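# Clamp the blank matching the master's width in the vise

## Task

Pick out the plain metal blank whose width equals that of the dark setting master, and set it into the vise. It must rest on the two low parallel bars between the jaws, either in its original orientation or flipped over, and be butted against both the fixed jaw (the end block without hoses) and the work stop (the short rod between the jaws). Every other block must finish entirely on the plate where it began, upright or flipped, and not resting on another block or on a plate pin. A part held in place only by the robot does not count. Anything the robot is touching at the end must not drop more than about a fingernail's width once released.

## Robot and tools

Robot: two Doosan M1013 six-joint arms, named left_arm and right_arm, each with a Robotiq 140 mm two-finger gripper. The names are labels only. left_arm's base sits at about (+0.093, +0.702, 0) m and right_arm's at about (+0.092, -0.634, 0) m.

Scene frame: origin on the table top midway between the arms. +z is up, +x points out over the table, and left_arm is on the +y side. Each result has a state line, left_arm: ... | right_arm: ..., giving each gripper's end_effector_position (m) and end_effector_quat_wxyz, plus linear (m/s) and angular (rad/s) velocities, all in this frame. That position is the point between the closed finger pads. Closed fingertips extend about 33 mm past it, open ones about 9 mm. The printed position can be off, more so at long reach.

Gripper axes: the fingers point along the gripper's +z and open and close along its y. Closing pushes the tips about 24 mm further from the arm, so keep that clearance above surfaces.

The 18-number row, used by execute_actions and move. Every number is in [-1, 1]. Order: left_arm dx, dy, dz, rx, ry, rz, then left_gripper position, force_limit, speed; then the same nine for right_arm and right_gripper. Both arms always appear in the row. dx..rz are an offset, not a pose: they are measured from the gripper's pose at the start of the action, along that gripper's own axes. 1.0 equals 0.6 m or 180 degrees. rx, ry, rz form a single rotation vector. Gripper position is absolute: +1 is fully open (140 mm), about -0.8 brings the pads together, and -1 closes until blocked. force_limit -1/0/+1 gives roughly 14/60/107 N on parts up to 40 mm wide. Speed -1/0/+1 gives roughly 30/140/250 mm/s of gap change. To leave a gripper unchanged, resend its last three numbers; a 0 there is itself a command.

execute_actions(actions): a list of actions, each a table of up to 15 rows. Each row lasts one control step (1/30 s), and a short table repeats its final row to fill 15 steps. Every row's offset counts from the action's start pose, not from the previous row. For the first action of a call, the start pose is the last pose reported in the scene. An empty list just returns state and images. Each step the commanded pose is clipped to within 70 mm and 16 degrees of the measured pose, so distant targets need several actions. The Hand target line shows where the controller is currently driving each gripper.

move(target, speed, stop_force, blocking): target is one 18-number row whose offsets count from the last reported pose. Each gripper travels in a straight line, and both arrive together. speed is the top path speed in m/s, from 0.002 to 0.5, default 0.25; turning is capped at twice that in rad/s. Paths run 0.5 to 10 s and do not avoid obstacles or the other arm. stop_force (N, 20 to 80, one value for both arms) ends an arm's path when it senses that much extra push against its motion. The arm then backs off two steps and holds. Use it only with slow moves that do not rotate the gripper, and omit it when lifting off something the gripper presses on. It is refused in the first 0.2 s of a scene and when combined with blocking=false. blocking=false returns after 0.5 s; check progress with wait(0) or halt with stop. The move: line reports how it ended: done, off_target, moving, held, contact or fault. limits=paced means the pose was clipped; limits=held means a check blocked some steps. A pose unreachable line means the clearance check altered that arm's command.



Gripping: send position -1, then confirm object_status reads 2 (closing stopped on an object). 0 means moving, 1 means blocked while opening, 3 means the target was reached or the pads met. position_measured runs in counts from 3 (open) to 230 (pads touching). To squeeze harder while holding, raise force_limit and switch position between -1 and -0.98.

Camera calibration (intrinsics, distortion, world-to-camera transforms) is supplied for every camera. Head cameras look at the table from beyond -x. Wrist camera poses follow their arms.

Cautions: stiff arms can fault even when pressed only slightly past contact. A torque or force fault (144 N external force) halts that arm for 10 s. Long loaded holds can overheat motors. Do not let the arms collide. Do not drop, slam, or knock items off the table. Do not leave the blank supported by the gripper at the end. Parts may receive brief disturbances. Release the blank fully seated on the parallels against the fixed jaw and stop before finishing.

Each tool is called by a JSON object that holds its "op" and its "data", one argument or row to a line.

Reference images:

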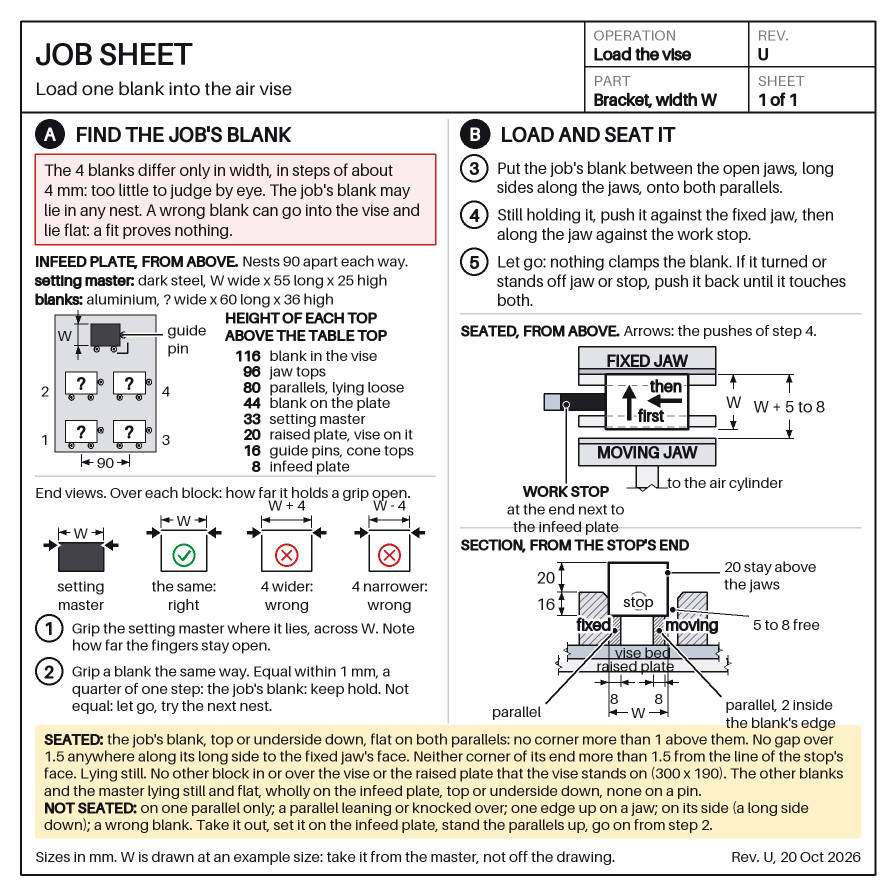

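## Session

{"op": "execute_actions", "data": {
  "actions": []
}}

Scene clock: 0.00 s.
left_arm: end_effector_position=(+0.8624, +0.8855, +0.3332) position_measured=3 object_status=3 end_effector_quat_wxyz=(+0.430, +0.791, +0.434, +0.024) end_effector_velocity=(-0.000, +0.001, +0.000) end_effector_angular_velocity=(+0.001, -0.000, +0.001) | right_arm: end_effector_position=(+0.6623, -0.6432, +0.2229) position_measured=3 object_status=3 end_effector_quat_wxyz=(+0.389, -0.481, -0.493, +0.612) end_effector_velocity=(-0.000, -0.000, -0.000) end_effector_angular_velocity=(+0.000, +0.002, -0.001)
Joint positions: left_arm=[ 0.45   0.368  1.547 -0.928  1.33   1.376] | right_arm=[ 0.177  0.849  1.414 -0.319  2.477 -0.038]
Joint velocities: left_arm=[ 0.001 -0.     0.     0.    -0.     0.   ] | right_arm=[-0.001  0.001  0.     0.     0.001 -0.   ]
Flange force (N, the push that the arm receives, along the gripper's own x y z axes): no reading
Hand target (left_arm): +0.862, +0.886, +0.333; +0.430, +0.791, +0.434, +0.024
Hand target (right_arm): +0.662, -0.643, +0.223; +0.389, -0.481, -0.493, +0.612

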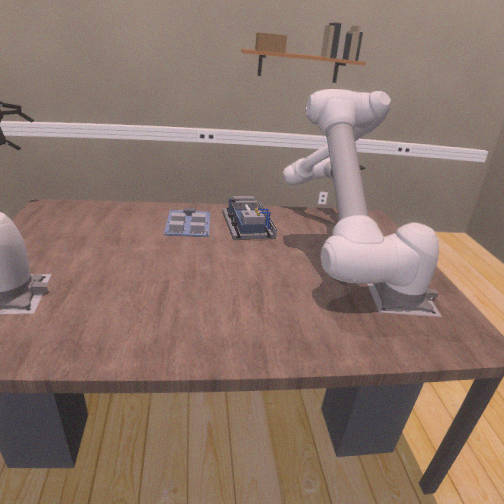

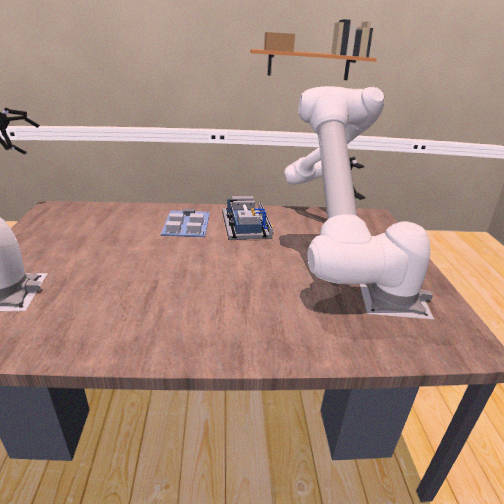

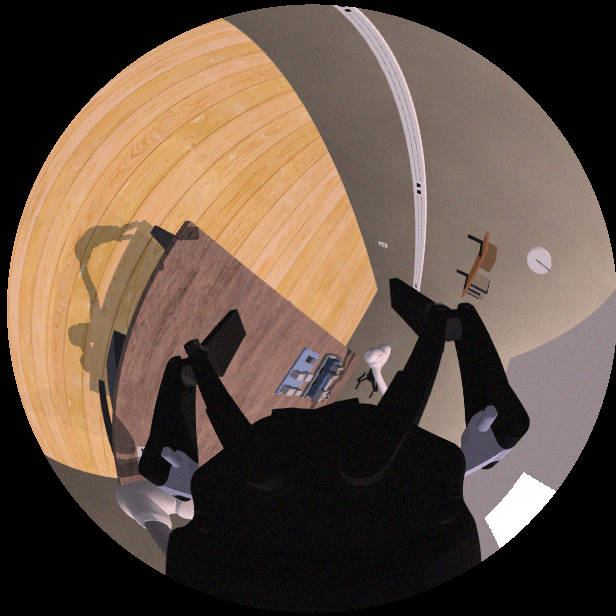

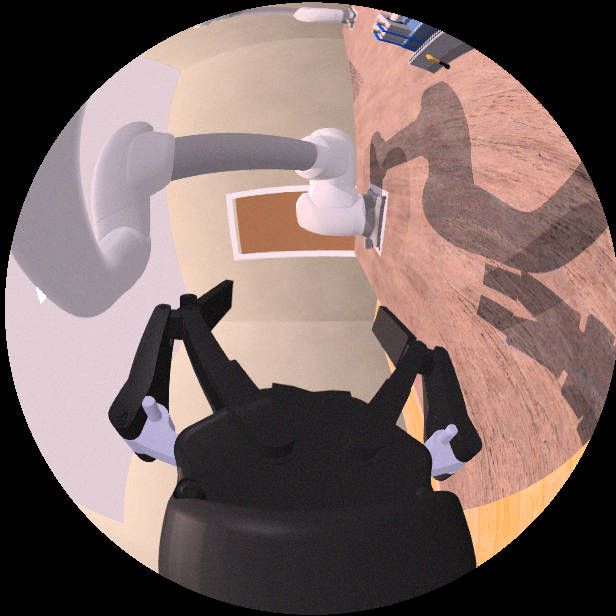

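{"op": "zoom_image", "data": {
  "camera": "cam_head_left",
  "region": [150, 180, 290, 250]
}}

{"op": "zoom_image", "data": {
  "camera": "cam_head_right",
  "region": [150, 180, 290, 250]
}}

Region (150, 180, 290, 250) of cam_head_left's 504x504 image, scaled by 3.600, with more detail than that image has.

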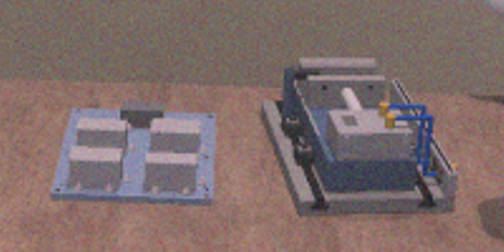

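Region (150, 180, 290, 250) of cam_head_right's 504x504 image, scaled by 3.600, with more detail than that image has.

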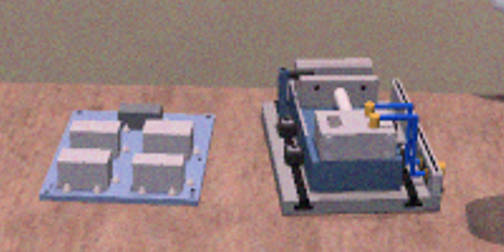

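{"op": "move", "data": {
  "target": [0,0,0,0,0,0,1,0,0,0.992,-0.32,-0.27,-0.504,0.1123,0.006,1,0,0]
}}

Scene clock: 21.53 s.
left_arm: end_effector_position=(+0.8624, +0.8855, +0.3332) position_measured=3 object_status=3 end_effector_quat_wxyz=(+0.430, +0.791, +0.434, +0.024) end_effector_velocity=(-0.001, +0.001, +0.000) end_effector_angular_velocity=(+0.000, +0.000, +0.001) | right_arm: end_effector_position=(+0.6806, +0.0007, +0.2817) position_measured=3 object_status=3 end_effector_quat_wxyz=(-0.001, +0.708, +0.707, +0.001) end_effector_velocity=(+0.000, +0.001, -0.000) end_effector_angular_velocity=(+0.000, -0.001, +0.000)
Joint positions: left_arm=[ 0.45   0.368  1.547 -0.928  1.33   1.376] | right_arm=[0.923 0.525 1.18  0.002 1.435 0.784]
Joint velocities: left_arm=[ 0.002 -0.    -0.     0.     0.001  0.   ] | right_arm=[ 0.001  0.001 -0.001 -0.    -0.     0.   ]
Flange force (N, the push that the arm receives, along the gripper's own x y z axes): left_arm=[4.7 2.7 1.3] | right_arm=[0.6 7.3 1.1]
Hand target (left_arm): +0.862, +0.886, +0.333; +0.430, +0.791, +0.434, +0.024
Hand target (right_arm): +0.681, +0.001, +0.282; -0.001, +0.708, +0.707, +0.001
Off the commanded pose (left_arm): 0.000 m, 0 deg.
Off the commanded pose (right_arm): 0.002 m, 0 deg.
move: done
camera_calibration (this result's frames):
cam_right_wrist: T_world_to_cam=[[0.982221, 0.182872, 0.0424303, -0.688546], [0.157239, -0.924878, 0.346231, -0.197703], [0.102559, -0.333404, -0.937189, 0.37963], [0, 0, 0, 1]] pos_world=[0.668456, 0.069634, 0.453451]

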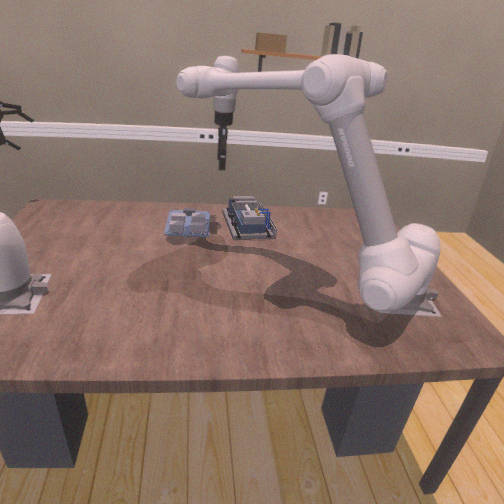

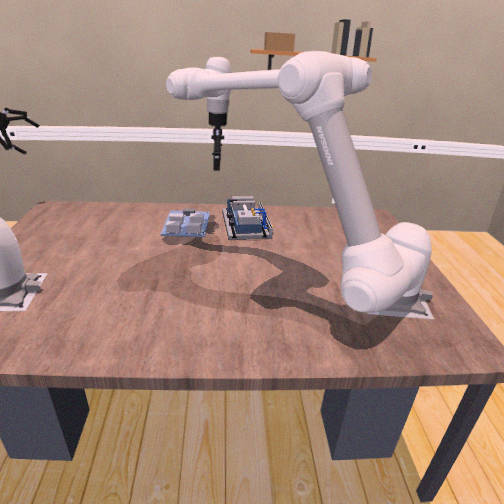

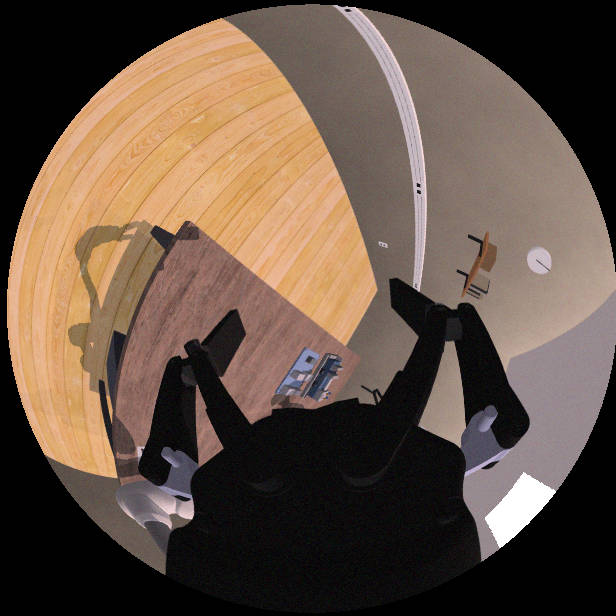

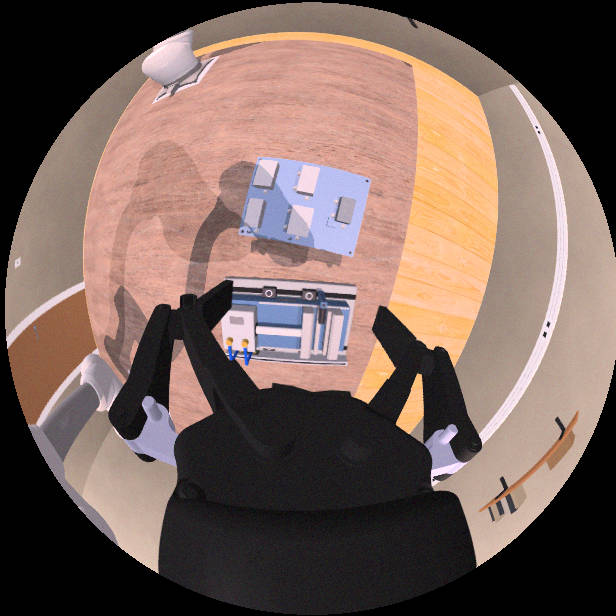

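{"op": "zoom_image", "data": {
  "camera": "cam_right_wrist",
  "region": [210, 140, 390, 380]
}}

Region (210, 140, 390, 380) of cam_right_wrist's 616x616 image, scaled by 2.100, with more detail than that image has; it fills the left 378 columns of this view, and the rest is white.

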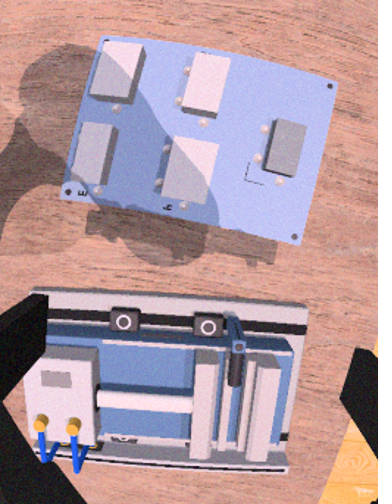

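{"op": "move", "data": {
  "target": [0,0,0,0,0,0,1,0,0,0.2437,0.103,0.3,0,0,0.011,0.05,-0.6,0.5]
}}

{"op": "zoom_image", "data": {
  "camera": "cam_right_wrist",
  "region": [160, 160, 460, 420]
}}

{"op": "zoom_image", "data": {
  "camera": "cam_head_left",
  "region": [140, 160, 260, 250]
}}

Scene clock: 40.70 s.
left_arm: end_effector_position=(+0.8624, +0.8855, +0.3332) position_measured=3 object_status=3 end_effector_quat_wxyz=(+0.430, +0.791, +0.434, +0.024) end_effector_velocity=(+0.000, -0.001, -0.001) end_effector_angular_velocity=(-0.002, +0.001, -0.001) | right_arm: end_effector_position=(+0.7421, +0.1472, +0.1017) position_measured=123 object_status=3 end_effector_quat_wxyz=(-0.001, +0.720, +0.694, +0.001) end_effector_velocity=(+0.000, -0.000, -0.000) end_effector_angular_velocity=(-0.000, -0.000, +0.000)
Joint positions: left_arm=[ 0.45   0.368  1.547 -0.928  1.33   1.376] | right_arm=[0.982 0.861 0.931 0.002 1.348 0.878]
Joint velocities: left_arm=[-0.001  0.001  0.    -0.001  0.     0.   ] | right_arm=[-0.001  0.     0.    -0.    -0.    -0.001]
Flange force (N, the push that the arm receives, along the gripper's own x y z axes): left_arm=[7.9 3.1 1.5] | right_arm=[3.3 6.6 -0.5]
Hand target (left_arm): +0.862, +0.886, +0.333; +0.430, +0.791, +0.434, +0.024
Hand target (right_arm): +0.742, +0.147, +0.102; -0.001, +0.720, +0.694, +0.001
Off the commanded pose (left_arm): 0.000 m, 0 deg.
Off the commanded pose (right_arm): 0.001 m, 0 deg.
move: done
camera_calibration (this result's frames):
cam_left_wrist: T_world_to_cam=[[0.518223, -0.376183, 0.76807, -0.368092], [-0.846572, -0.353205, 0.398198, 0.90875], [0.12149, -0.856582, -0.501505, 0.989729], [0, 0, 0, 1]] pos_world=[0.839835, 1.03029, 0.417212]
cam_right_wrist: T_world_to_cam=[[0.987961, 0.148823, 0.0422466, -0.767279], [0.125253, -0.929765, 0.346192, 0.0149166], [0.0908006, -0.336733, -0.937212, 0.262662], [0, 0, 0, 1]] pos_world=[0.732324, 0.216504, 0.273421]

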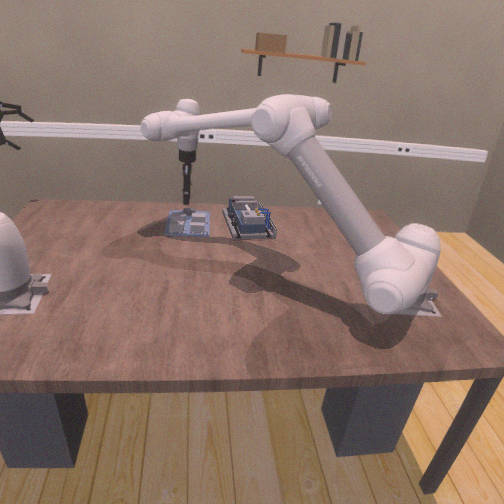

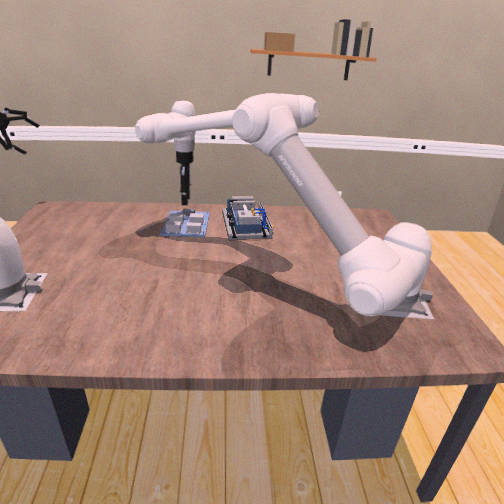

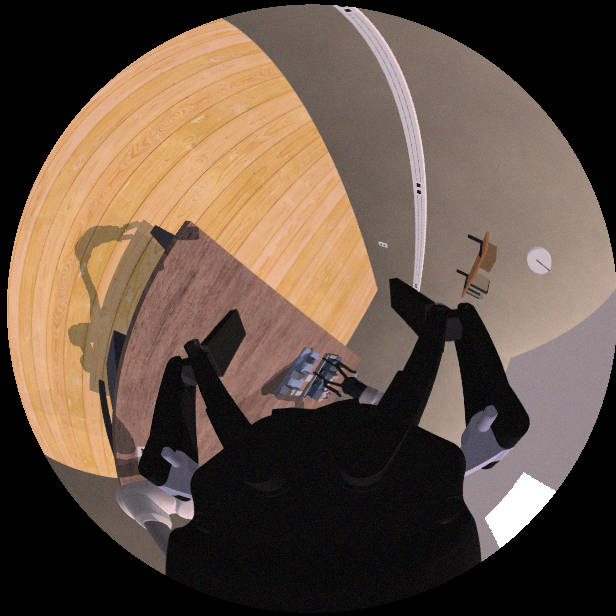

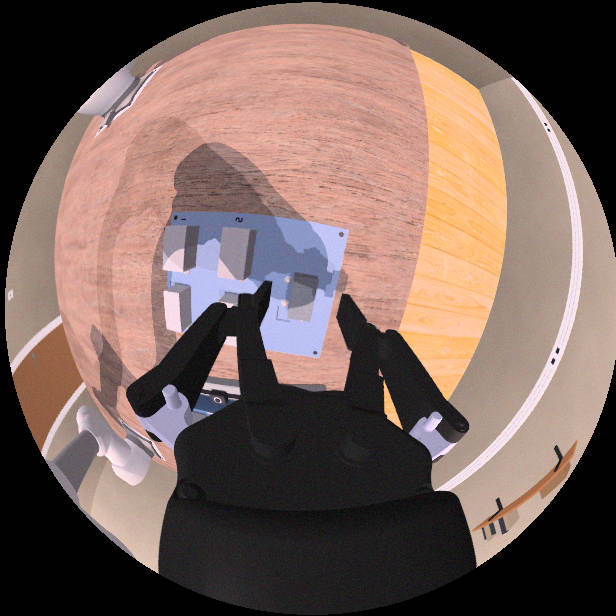

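Region (160, 160, 460, 420) of cam_right_wrist's 616x616 image, scaled by 1.680, with more detail than that image has; it fills the top 437 rows of this view, and the rest is white.

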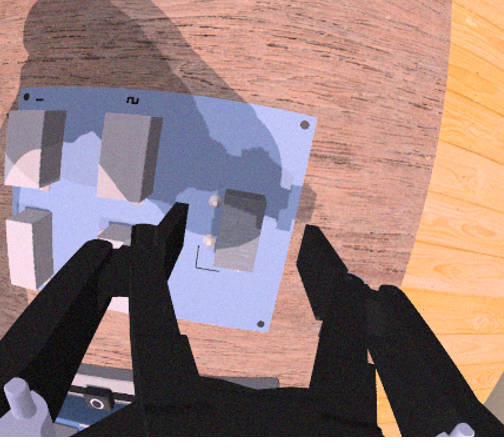

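Region (140, 160, 260, 250) of cam_head_left's 504x504 image, scaled by 4.200, with more detail than that image has; it fills the top 378 rows of this view, and the rest is white.

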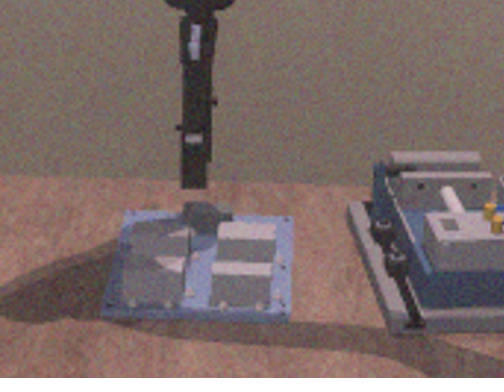

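{"op": "move", "data": {
  "target": [0,0,0,0,0,0,1,0,0,0,0.001,0.082,0,0,0,-0.1,-0.6,0.5],
  "speed": 0.08
}}

{"op": "execute_actions", "data": {
  "actions": [
    [[0,0,0,0,0,0,1,0,0,0,0,0,0,0,0,-1,-0.6,-0.5]],
    [[0,0,0,0,0,0,1,0,0,0,0,0,0,0,0,-1,-0.6,-0.5]]
  ]
}}

{"op": "zoom_image", "data": {
  "camera": "cam_right_wrist",
  "region": [130, 160, 430, 420]
}}

{"op": "zoom_image", "data": {
  "camera": "cam_head_left",
  "region": [140, 160, 260, 250]
}}

Scene clock: 48.50 s.
left_arm: end_effector_position=(+0.8624, +0.8855, +0.3332) position_measured=3 object_status=3 end_effector_quat_wxyz=(+0.430, +0.791, +0.434, +0.024) end_effector_velocity=(+0.000, -0.000, -0.000) end_effector_angular_velocity=(+0.002, -0.001, -0.000) | right_arm: end_effector_position=(+0.7426, +0.1472, +0.0524) position_measured=141 object_status=3 end_effector_quat_wxyz=(-0.001, +0.720, +0.694, +0.001) end_effector_velocity=(+0.000, -0.000, +0.000) end_effector_angular_velocity=(+0.000, -0.000, -0.001)
Joint positions: left_arm=[ 0.45   0.368  1.547 -0.928  1.33   1.376] | right_arm=[0.982 0.886 0.974 0.002 1.28  0.877]
Joint velocities: left_arm=[-0.001 -0.     0.     0.001 -0.002  0.001] | right_arm=[-0.    -0.    -0.    -0.     0.     0.001]
Flange force (N, the push that the arm receives, along the gripper's own x y z axes): left_arm=[8.6 2.5 0.9] | right_arm=[-1.1 3.0 -0.9]
Hand target (left_arm): +0.862, +0.886, +0.333; +0.430, +0.791, +0.434, +0.024
Hand target (right_arm): +0.743, +0.147, +0.052; -0.001, +0.720, +0.694, +0.001
Off the commanded pose (left_arm): 0.000 m, 0 deg.
Off the commanded pose (right_arm): 0.000 m, 0 deg.
move: done
camera_calibration (this result's frames):
cam_left_wrist: T_world_to_cam=[[0.518223, -0.376183, 0.76807, -0.368093], [-0.846572, -0.353204, 0.398198, 0.90875], [0.12149, -0.856582, -0.501505, 0.989729], [0, 0, 0, 1]] pos_world=[0.839835, 1.03029, 0.417211]
cam_right_wrist: T_world_to_cam=[[0.987957, 0.148858, 0.0422264, -0.76575], [0.125281, -0.929715, 0.346315, 0.0319252], [0.0908104, -0.336854, -0.937168, 0.216411], [0, 0, 0, 1]] pos_world=[0.732876, 0.216569, 0.224092]

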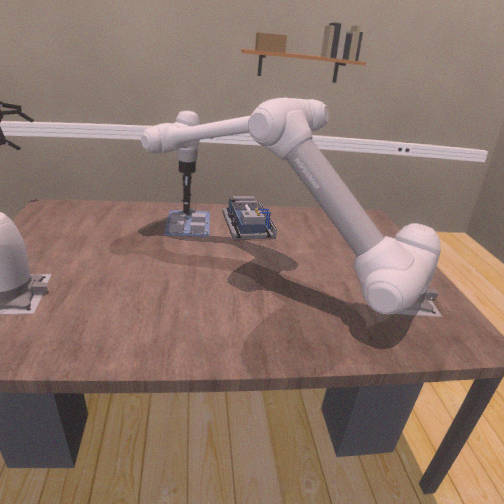

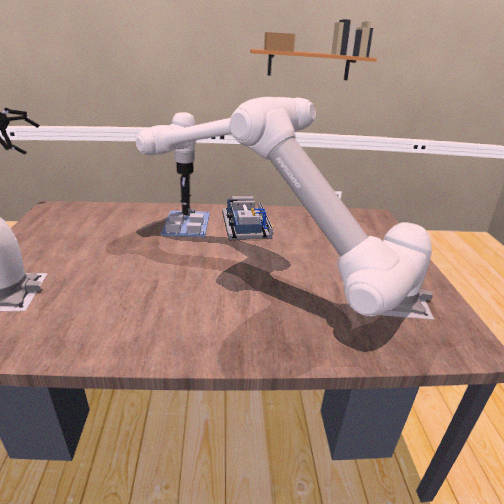

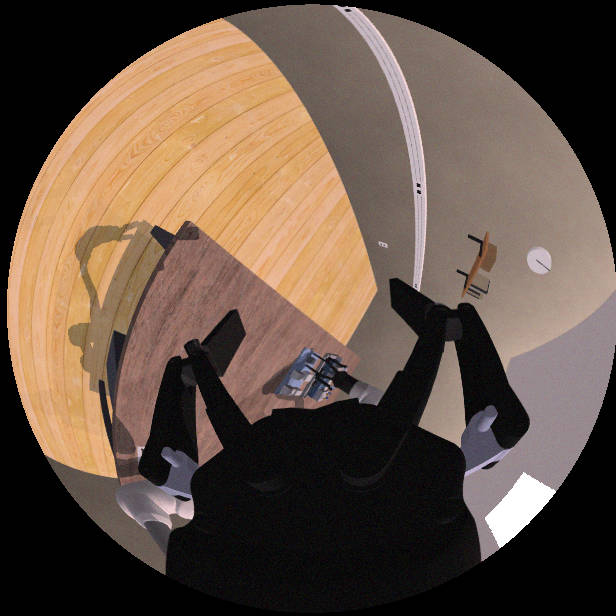

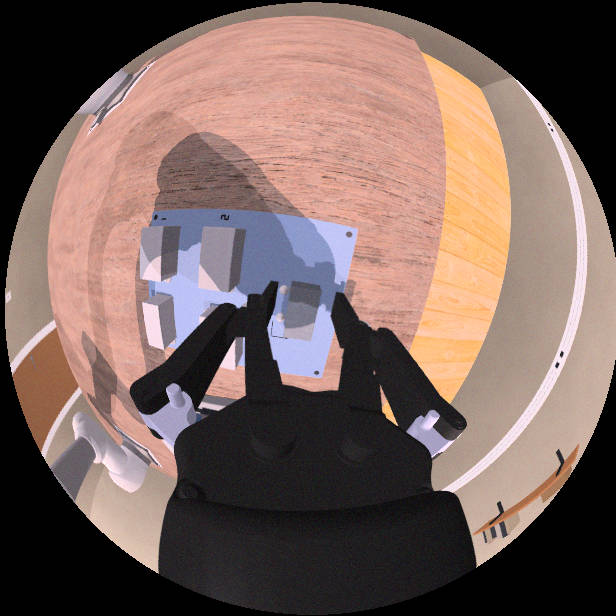

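Scene clock: 49.50 s.
left_arm: end_effector_position=(+0.8624, +0.8855, +0.3332) position_measured=3 object_status=3 end_effector_quat_wxyz=(+0.430, +0.791, +0.434, +0.024) end_effector_velocity=(-0.000, +0.000, -0.000) end_effector_angular_velocity=(-0.001, +0.000, -0.001) | right_arm: end_effector_position=(+0.7426, +0.1472, +0.0524) position_measured=187 object_status=2 end_effector_quat_wxyz=(-0.001, +0.720, +0.694, +0.001) end_effector_velocity=(-0.000, -0.000, -0.000) end_effector_angular_velocity=(-0.001, +0.000, -0.001)
Joint positions: left_arm=[ 0.45   0.368  1.547 -0.928  1.33   1.376] | right_arm=[0.982 0.886 0.974 0.002 1.28  0.877]
Joint velocities: left_arm=[ 0.     0.    -0.    -0.     0.001  0.001] | right_arm=[-0.    -0.     0.001 -0.     0.     0.   ]
Flange force (N, the push that the arm receives, along the gripper's own x y z axes): left_arm=[5.6 2.9 1.6] | right_arm=[0.6 3.9 -6.6]
Flange force at the end of the 1st action (N, along the gripper's axes at the end of the call): left_arm=[7.9 3.3 1.1] | right_arm=[0.9 3.7 -5.7]
Hand target (left_arm): +0.862, +0.886, +0.333; +0.430, +0.791, +0.434, +0.024
Hand target (right_arm): +0.743, +0.147, +0.052; -0.001, +0.720, +0.694, +0.001
Off the commanded pose (left_arm): 0.000 m, 0 deg.
Off the commanded pose (right_arm): 0.000 m, 0 deg.
camera_calibration (this result's frames):
cam_left_wrist: T_world_to_cam=[[0.518223, -0.376183, 0.76807, -0.368092], [-0.846572, -0.353205, 0.398198, 0.90875], [0.12149, -0.856582, -0.501505, 0.989729], [0, 0, 0, 1]] pos_world=[0.839835, 1.03029, 0.417212]
cam_right_wrist: T_world_to_cam=[[0.987957, 0.148854, 0.0422294, -0.765755], [0.125276, -0.929718, 0.34631, 0.0319272], [0.0908109, -0.336849, -0.937169, 0.216409], [0, 0, 0, 1]] pos_world=[0.732881, 0.216566, 0.224093]

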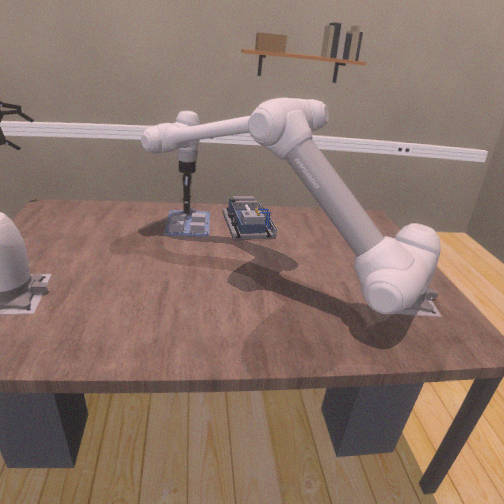

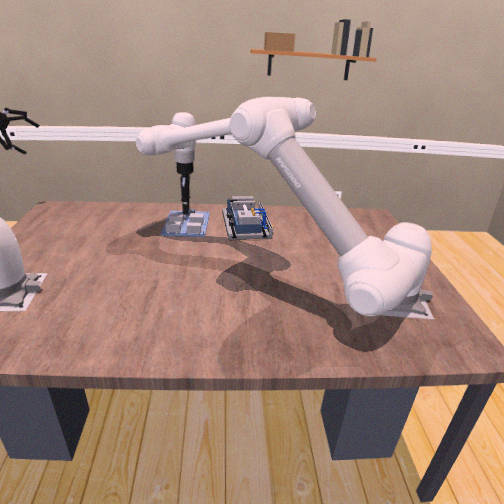

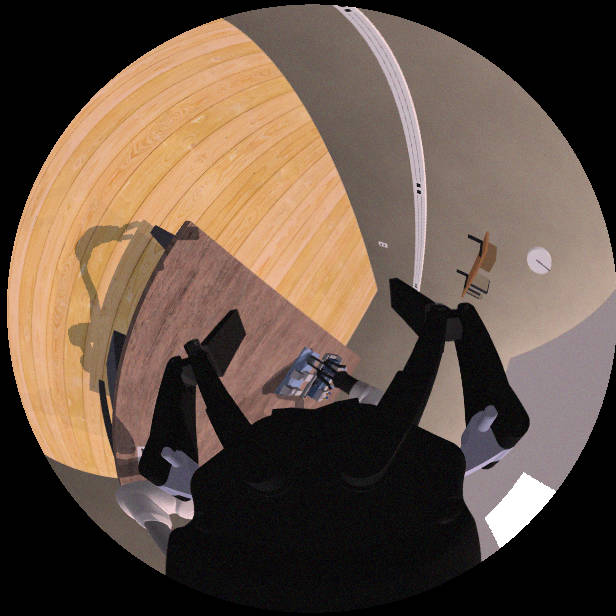

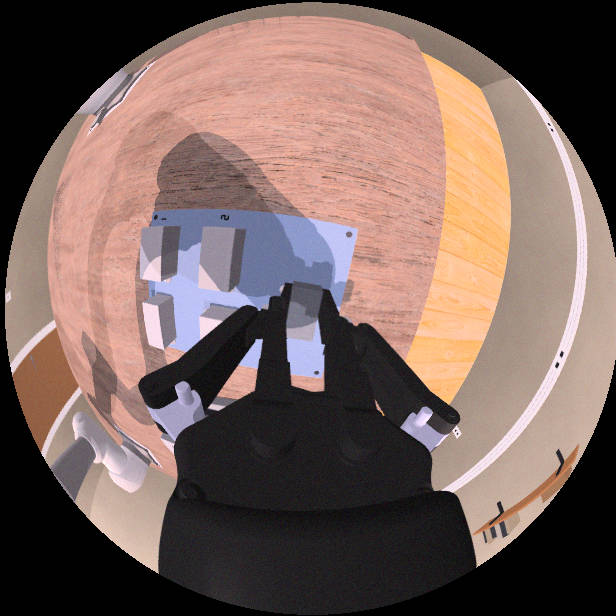

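Region (130, 160, 430, 420) of cam_right_wrist's 616x616 image, scaled by 1.680, with more detail than that image has; it fills the top 437 rows of this view, and the rest is white.

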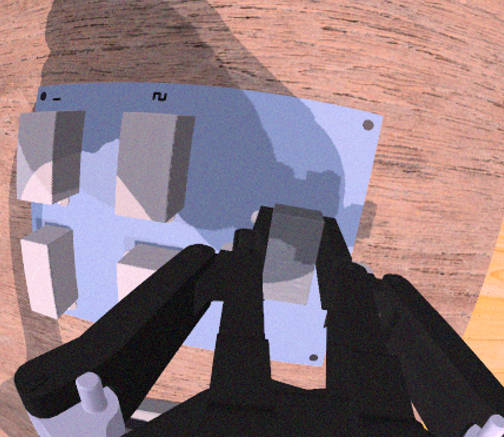

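Region (140, 160, 260, 250) of cam_head_left's 504x504 image, scaled by 4.200, with more detail than that image has; it fills the top 378 rows of this view, and the rest is white.

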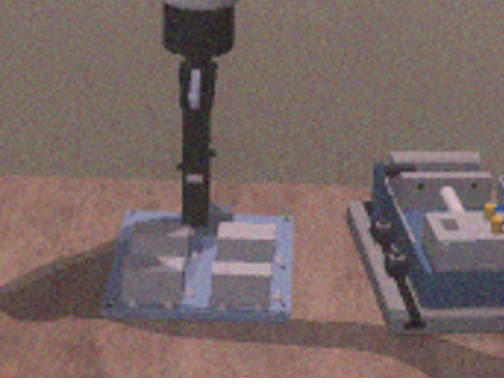

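{"op": "execute_actions", "data": {
  "actions": [
    [[0,0,0,0,0,0,1,0,0,0,0,0,0,0,0,-0.2,-0.6,0.5]]
  ]
}}

{"op": "move", "data": {
  "target": [0,0,0,0,0,0,1,0,0,0,0,-0.075,0,0,0,-0.2,-0.6,0.5],
  "speed": 0.15
}}

{"op": "move", "data": {
  "target": [0,0,0,0,0,0,1,0,0,-0.082,-0.300,0,0,0,0,-0.2,-0.6,0.5]
}}

{"op": "zoom_image", "data": {
  "camera": "cam_right_wrist",
  "region": [180, 160, 480, 420]
}}

Scene clock: 64.30 s.
left_arm: end_effector_position=(+0.8624, +0.8855, +0.3332) position_measured=3 object_status=3 end_effector_quat_wxyz=(+0.430, +0.791, +0.434, +0.024) end_effector_velocity=(-0.000, +0.001, -0.000) end_effector_angular_velocity=(+0.002, -0.000, +0.001) | right_arm: end_effector_position=(+0.7426, +0.1472, +0.0524) position_measured=154 object_status=3 end_effector_quat_wxyz=(-0.001, +0.720, +0.694, +0.001) end_effector_velocity=(-0.001, -0.000, -0.001) end_effector_angular_velocity=(-0.001, +0.001, +0.002)
Joint positions: left_arm=[ 0.45   0.368  1.547 -0.928  1.33   1.376] | right_arm=[0.982 0.886 0.974 0.002 1.28  0.877]
Joint velocities: left_arm=[ 0.002 -0.     0.     0.001 -0.     0.001] | right_arm=[ 0.     0.001  0.     0.     0.001 -0.002]
Flange force (N, the push that the arm receives, along the gripper's own x y z axes): left_arm=[5.6 1.9 0.0] | right_arm=[1.7 4.2 -0.4]
Hand target (left_arm): +0.862, +0.886, +0.333; +0.430, +0.791, +0.434, +0.024
Hand target (right_arm): +0.743, +0.147, +0.052; -0.001, +0.720, +0.694, +0.001
Off the commanded pose (left_arm): 0.000 m, 0 deg.
Off the commanded pose (right_arm): 0.000 m, 0 deg.
camera_calibration (this result's frames):
cam_right_wrist: T_world_to_cam=[[0.987957, 0.148854, 0.042225, -0.765752], [0.125278, -0.929716, 0.346314, 0.0319249], [0.0908075, -0.336854, -0.937168, 0.216409], [0, 0, 0, 1]] pos_world=[0.732879, 0.216564, 0.224089]

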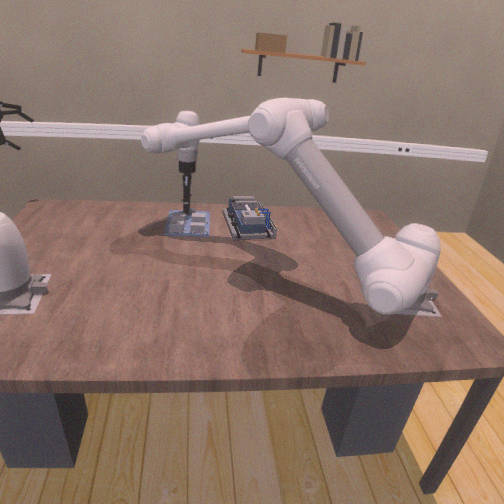

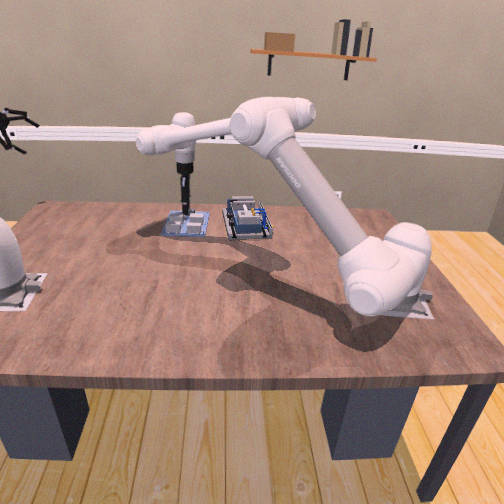

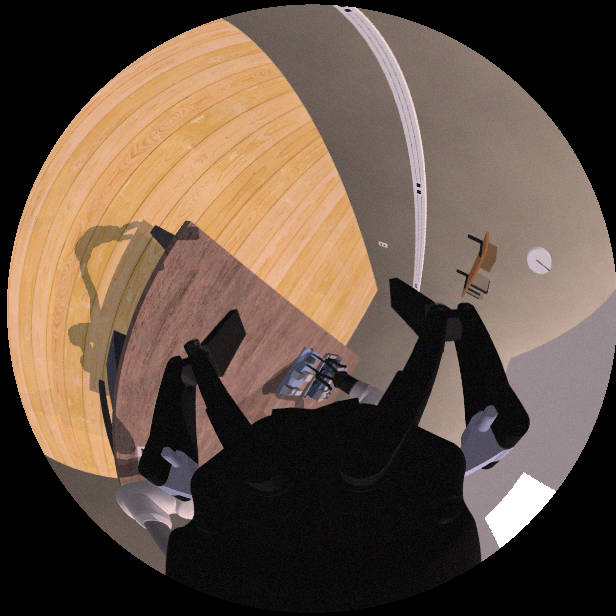

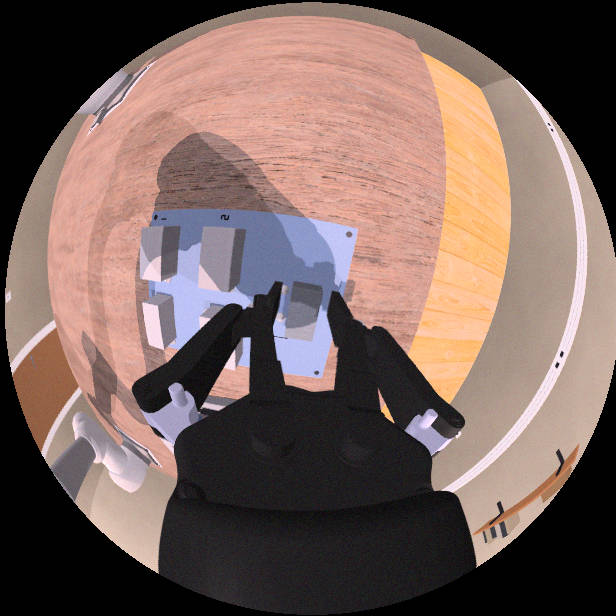

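Scene clock: 65.03 s.
left_arm: end_effector_position=(+0.8624, +0.8855, +0.3332) position_measured=3 object_status=3 end_effector_quat_wxyz=(+0.430, +0.791, +0.434, +0.024) end_effector_velocity=(+0.000, +0.001, +0.001) end_effector_angular_velocity=(+0.001, -0.002, +0.002) | right_arm: end_effector_position=(+0.7427, +0.1471, +0.0975) position_measured=154 object_status=3 end_effector_quat_wxyz=(-0.001, +0.720, +0.694, +0.001) end_effector_velocity=(+0.000, +0.001, +0.000) end_effector_angular_velocity=(+0.001, -0.001, -0.000)
Joint positions: left_arm=[ 0.45   0.368  1.547 -0.928  1.33   1.376] | right_arm=[0.982 0.863 0.934 0.002 1.343 0.877]
Joint velocities: left_arm=[ 0.001 -0.001 -0.    -0.    -0.001  0.   ] | right_arm=[ 0.    -0.    -0.001  0.    -0.     0.001]
Flange force (N, the push that the arm receives, along the gripper's own x y z axes): left_arm=[7.9 2.6 -0.3] | right_arm=[0.0 3.4 -0.5]
Hand target (left_arm): +0.862, +0.886, +0.333; +0.430, +0.791, +0.434, +0.024
Hand target (right_arm): +0.743, +0.147, +0.097; -0.001, +0.720, +0.694, +0.001
Off the commanded pose (left_arm): 0.000 m, 0 deg.
Off the commanded pose (right_arm): 0.000 m, 0 deg.
move: done
camera_calibration (this result's frames):
cam_left_wrist: T_world_to_cam=[[0.518223, -0.376183, 0.76807, -0.368093], [-0.846572, -0.353205, 0.398198, 0.90875], [0.12149, -0.856582, -0.501505, 0.989729], [0, 0, 0, 1]] pos_world=[0.839835, 1.03029, 0.417212]
cam_right_wrist: T_world_to_cam=[[0.98795, 0.148881, 0.0422934, -0.767711], [0.125289, -0.92975, 0.346219, 0.0162374], [0.0908678, -0.336748, -0.9372, 0.258619], [0, 0, 0, 1]] pos_world=[0.732926, 0.216484, 0.269225]

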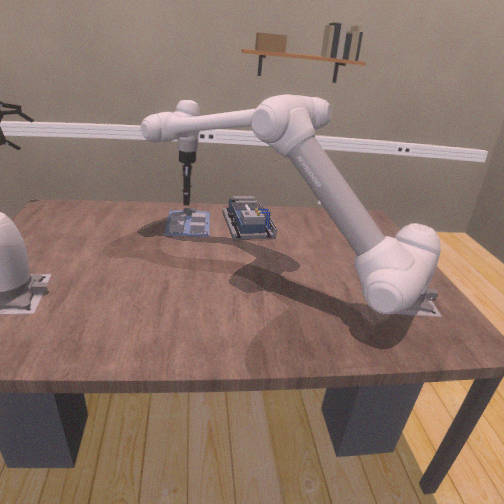

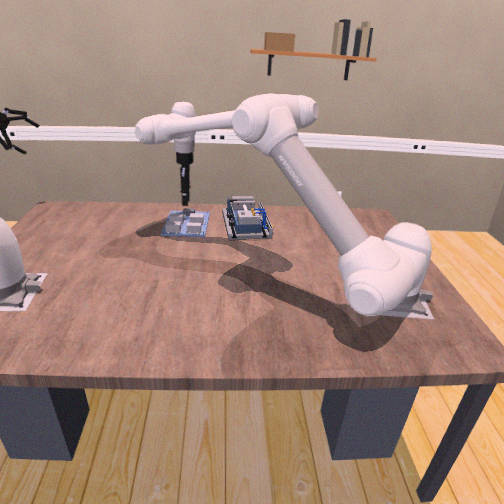

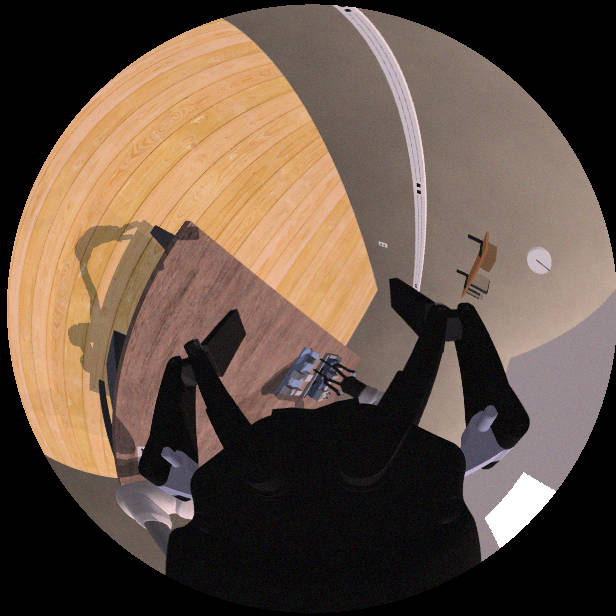

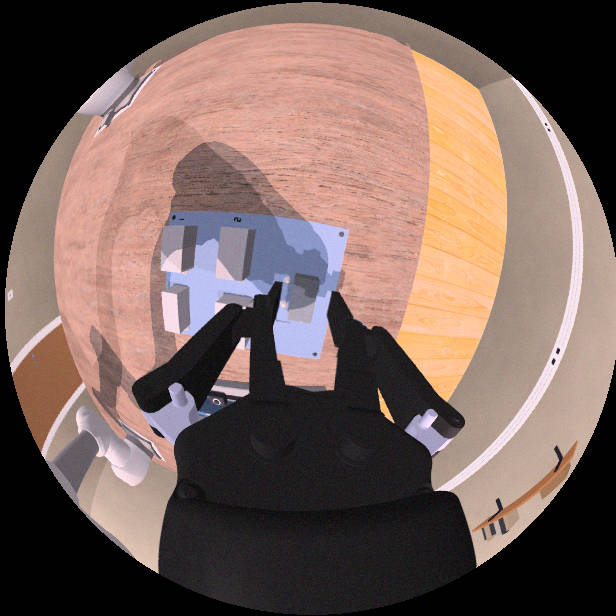

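Scene clock: 66.13 s.
left_arm: end_effector_position=(+0.8624, +0.8855, +0.3332) position_measured=3 object_status=3 end_effector_quat_wxyz=(+0.430, +0.791, +0.434, +0.024) end_effector_velocity=(+0.000, -0.000, -0.000) end_effector_angular_velocity=(-0.000, +0.000, -0.001) | right_arm: end_effector_position=(+0.5610, +0.1044, +0.0978) position_measured=154 object_status=3 end_effector_quat_wxyz=(-0.001, +0.720, +0.694, +0.001) end_effector_velocity=(-0.001, +0.000, -0.000) end_effector_angular_velocity=(-0.000, -0.001, +0.002)
Joint positions: left_arm=[ 0.45   0.368  1.547 -0.928  1.33   1.376] | right_arm=[1.105 0.624 1.362 0.002 1.154 1.   ]
Joint velocities: left_arm=[-0.     0.001 -0.    -0.     0.     0.   ] | right_arm=[ 0.001 -0.     0.001 -0.001 -0.001 -0.   ]
Flange force (N, the push that the arm receives, along the gripper's own x y z axes): left_arm=[7.5 4.8 0.7] | right_arm=[0.6 6.3 -0.7]
Hand target (left_arm): +0.862, +0.886, +0.333; +0.430, +0.791, +0.434, +0.024
Hand target (right_arm): +0.561, +0.104, +0.098; -0.001, +0.720, +0.694, +0.001
Off the commanded pose (left_arm): 0.000 m, 0 deg.
Off the commanded pose (right_arm): 0.000 m, 0 deg.
move: done
camera_calibration (this result's frames):
cam_left_wrist: T_world_to_cam=[[0.518223, -0.376183, 0.76807, -0.368092], [-0.846572, -0.353205, 0.398198, 0.90875], [0.12149, -0.856582, -0.501505, 0.989729], [0, 0, 0, 1]] pos_world=[0.839835, 1.03029, 0.417211]
cam_right_wrist: T_world_to_cam=[[0.987964, 0.148834, 0.0421367, -0.58189], [0.12532, -0.929834, 0.345982, -0.000843493], [0.0906739, -0.336538, -0.937294, 0.2611], [0, 0, 0, 1]] pos_world=[0.551317, 0.17369, 0.269538]

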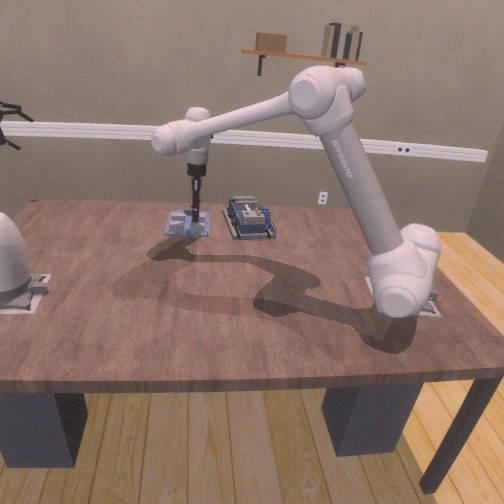

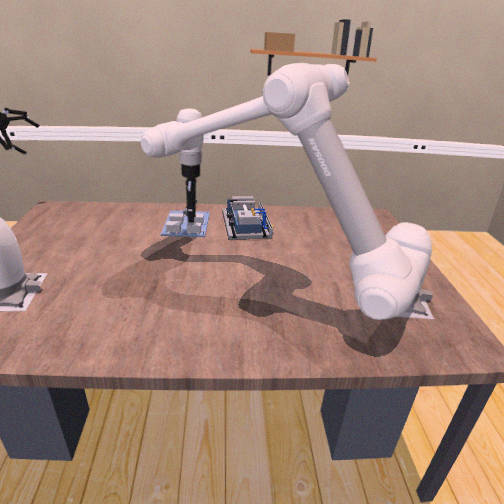

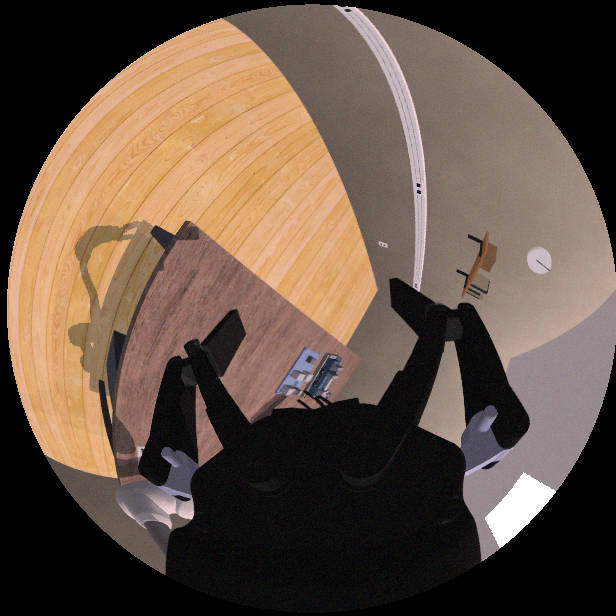

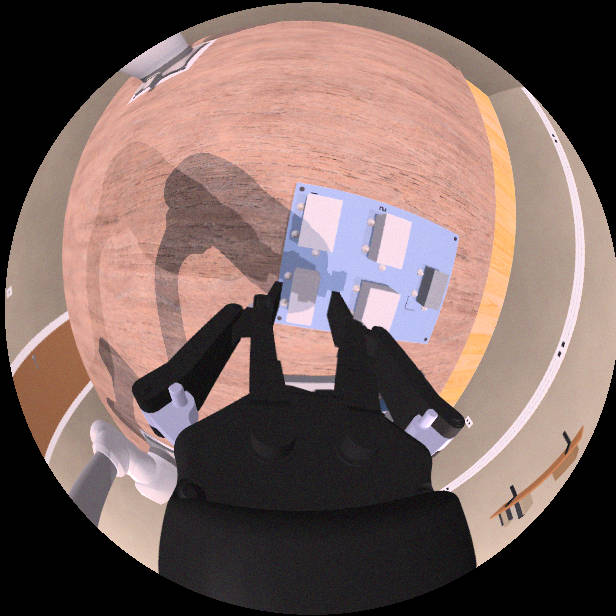

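Region (180, 160, 480, 420) of cam_right_wrist's 616x616 image, scaled by 1.680, with more detail than that image has; it fills the top 437 rows of this view, and the rest is white.

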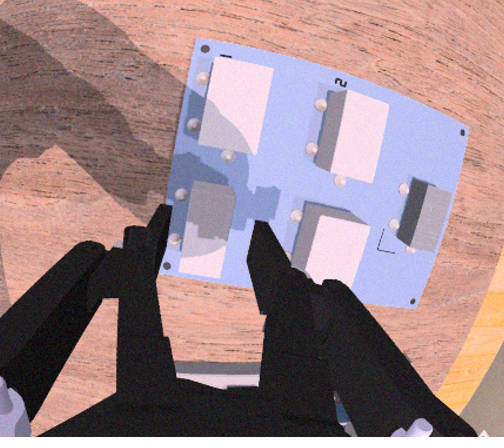

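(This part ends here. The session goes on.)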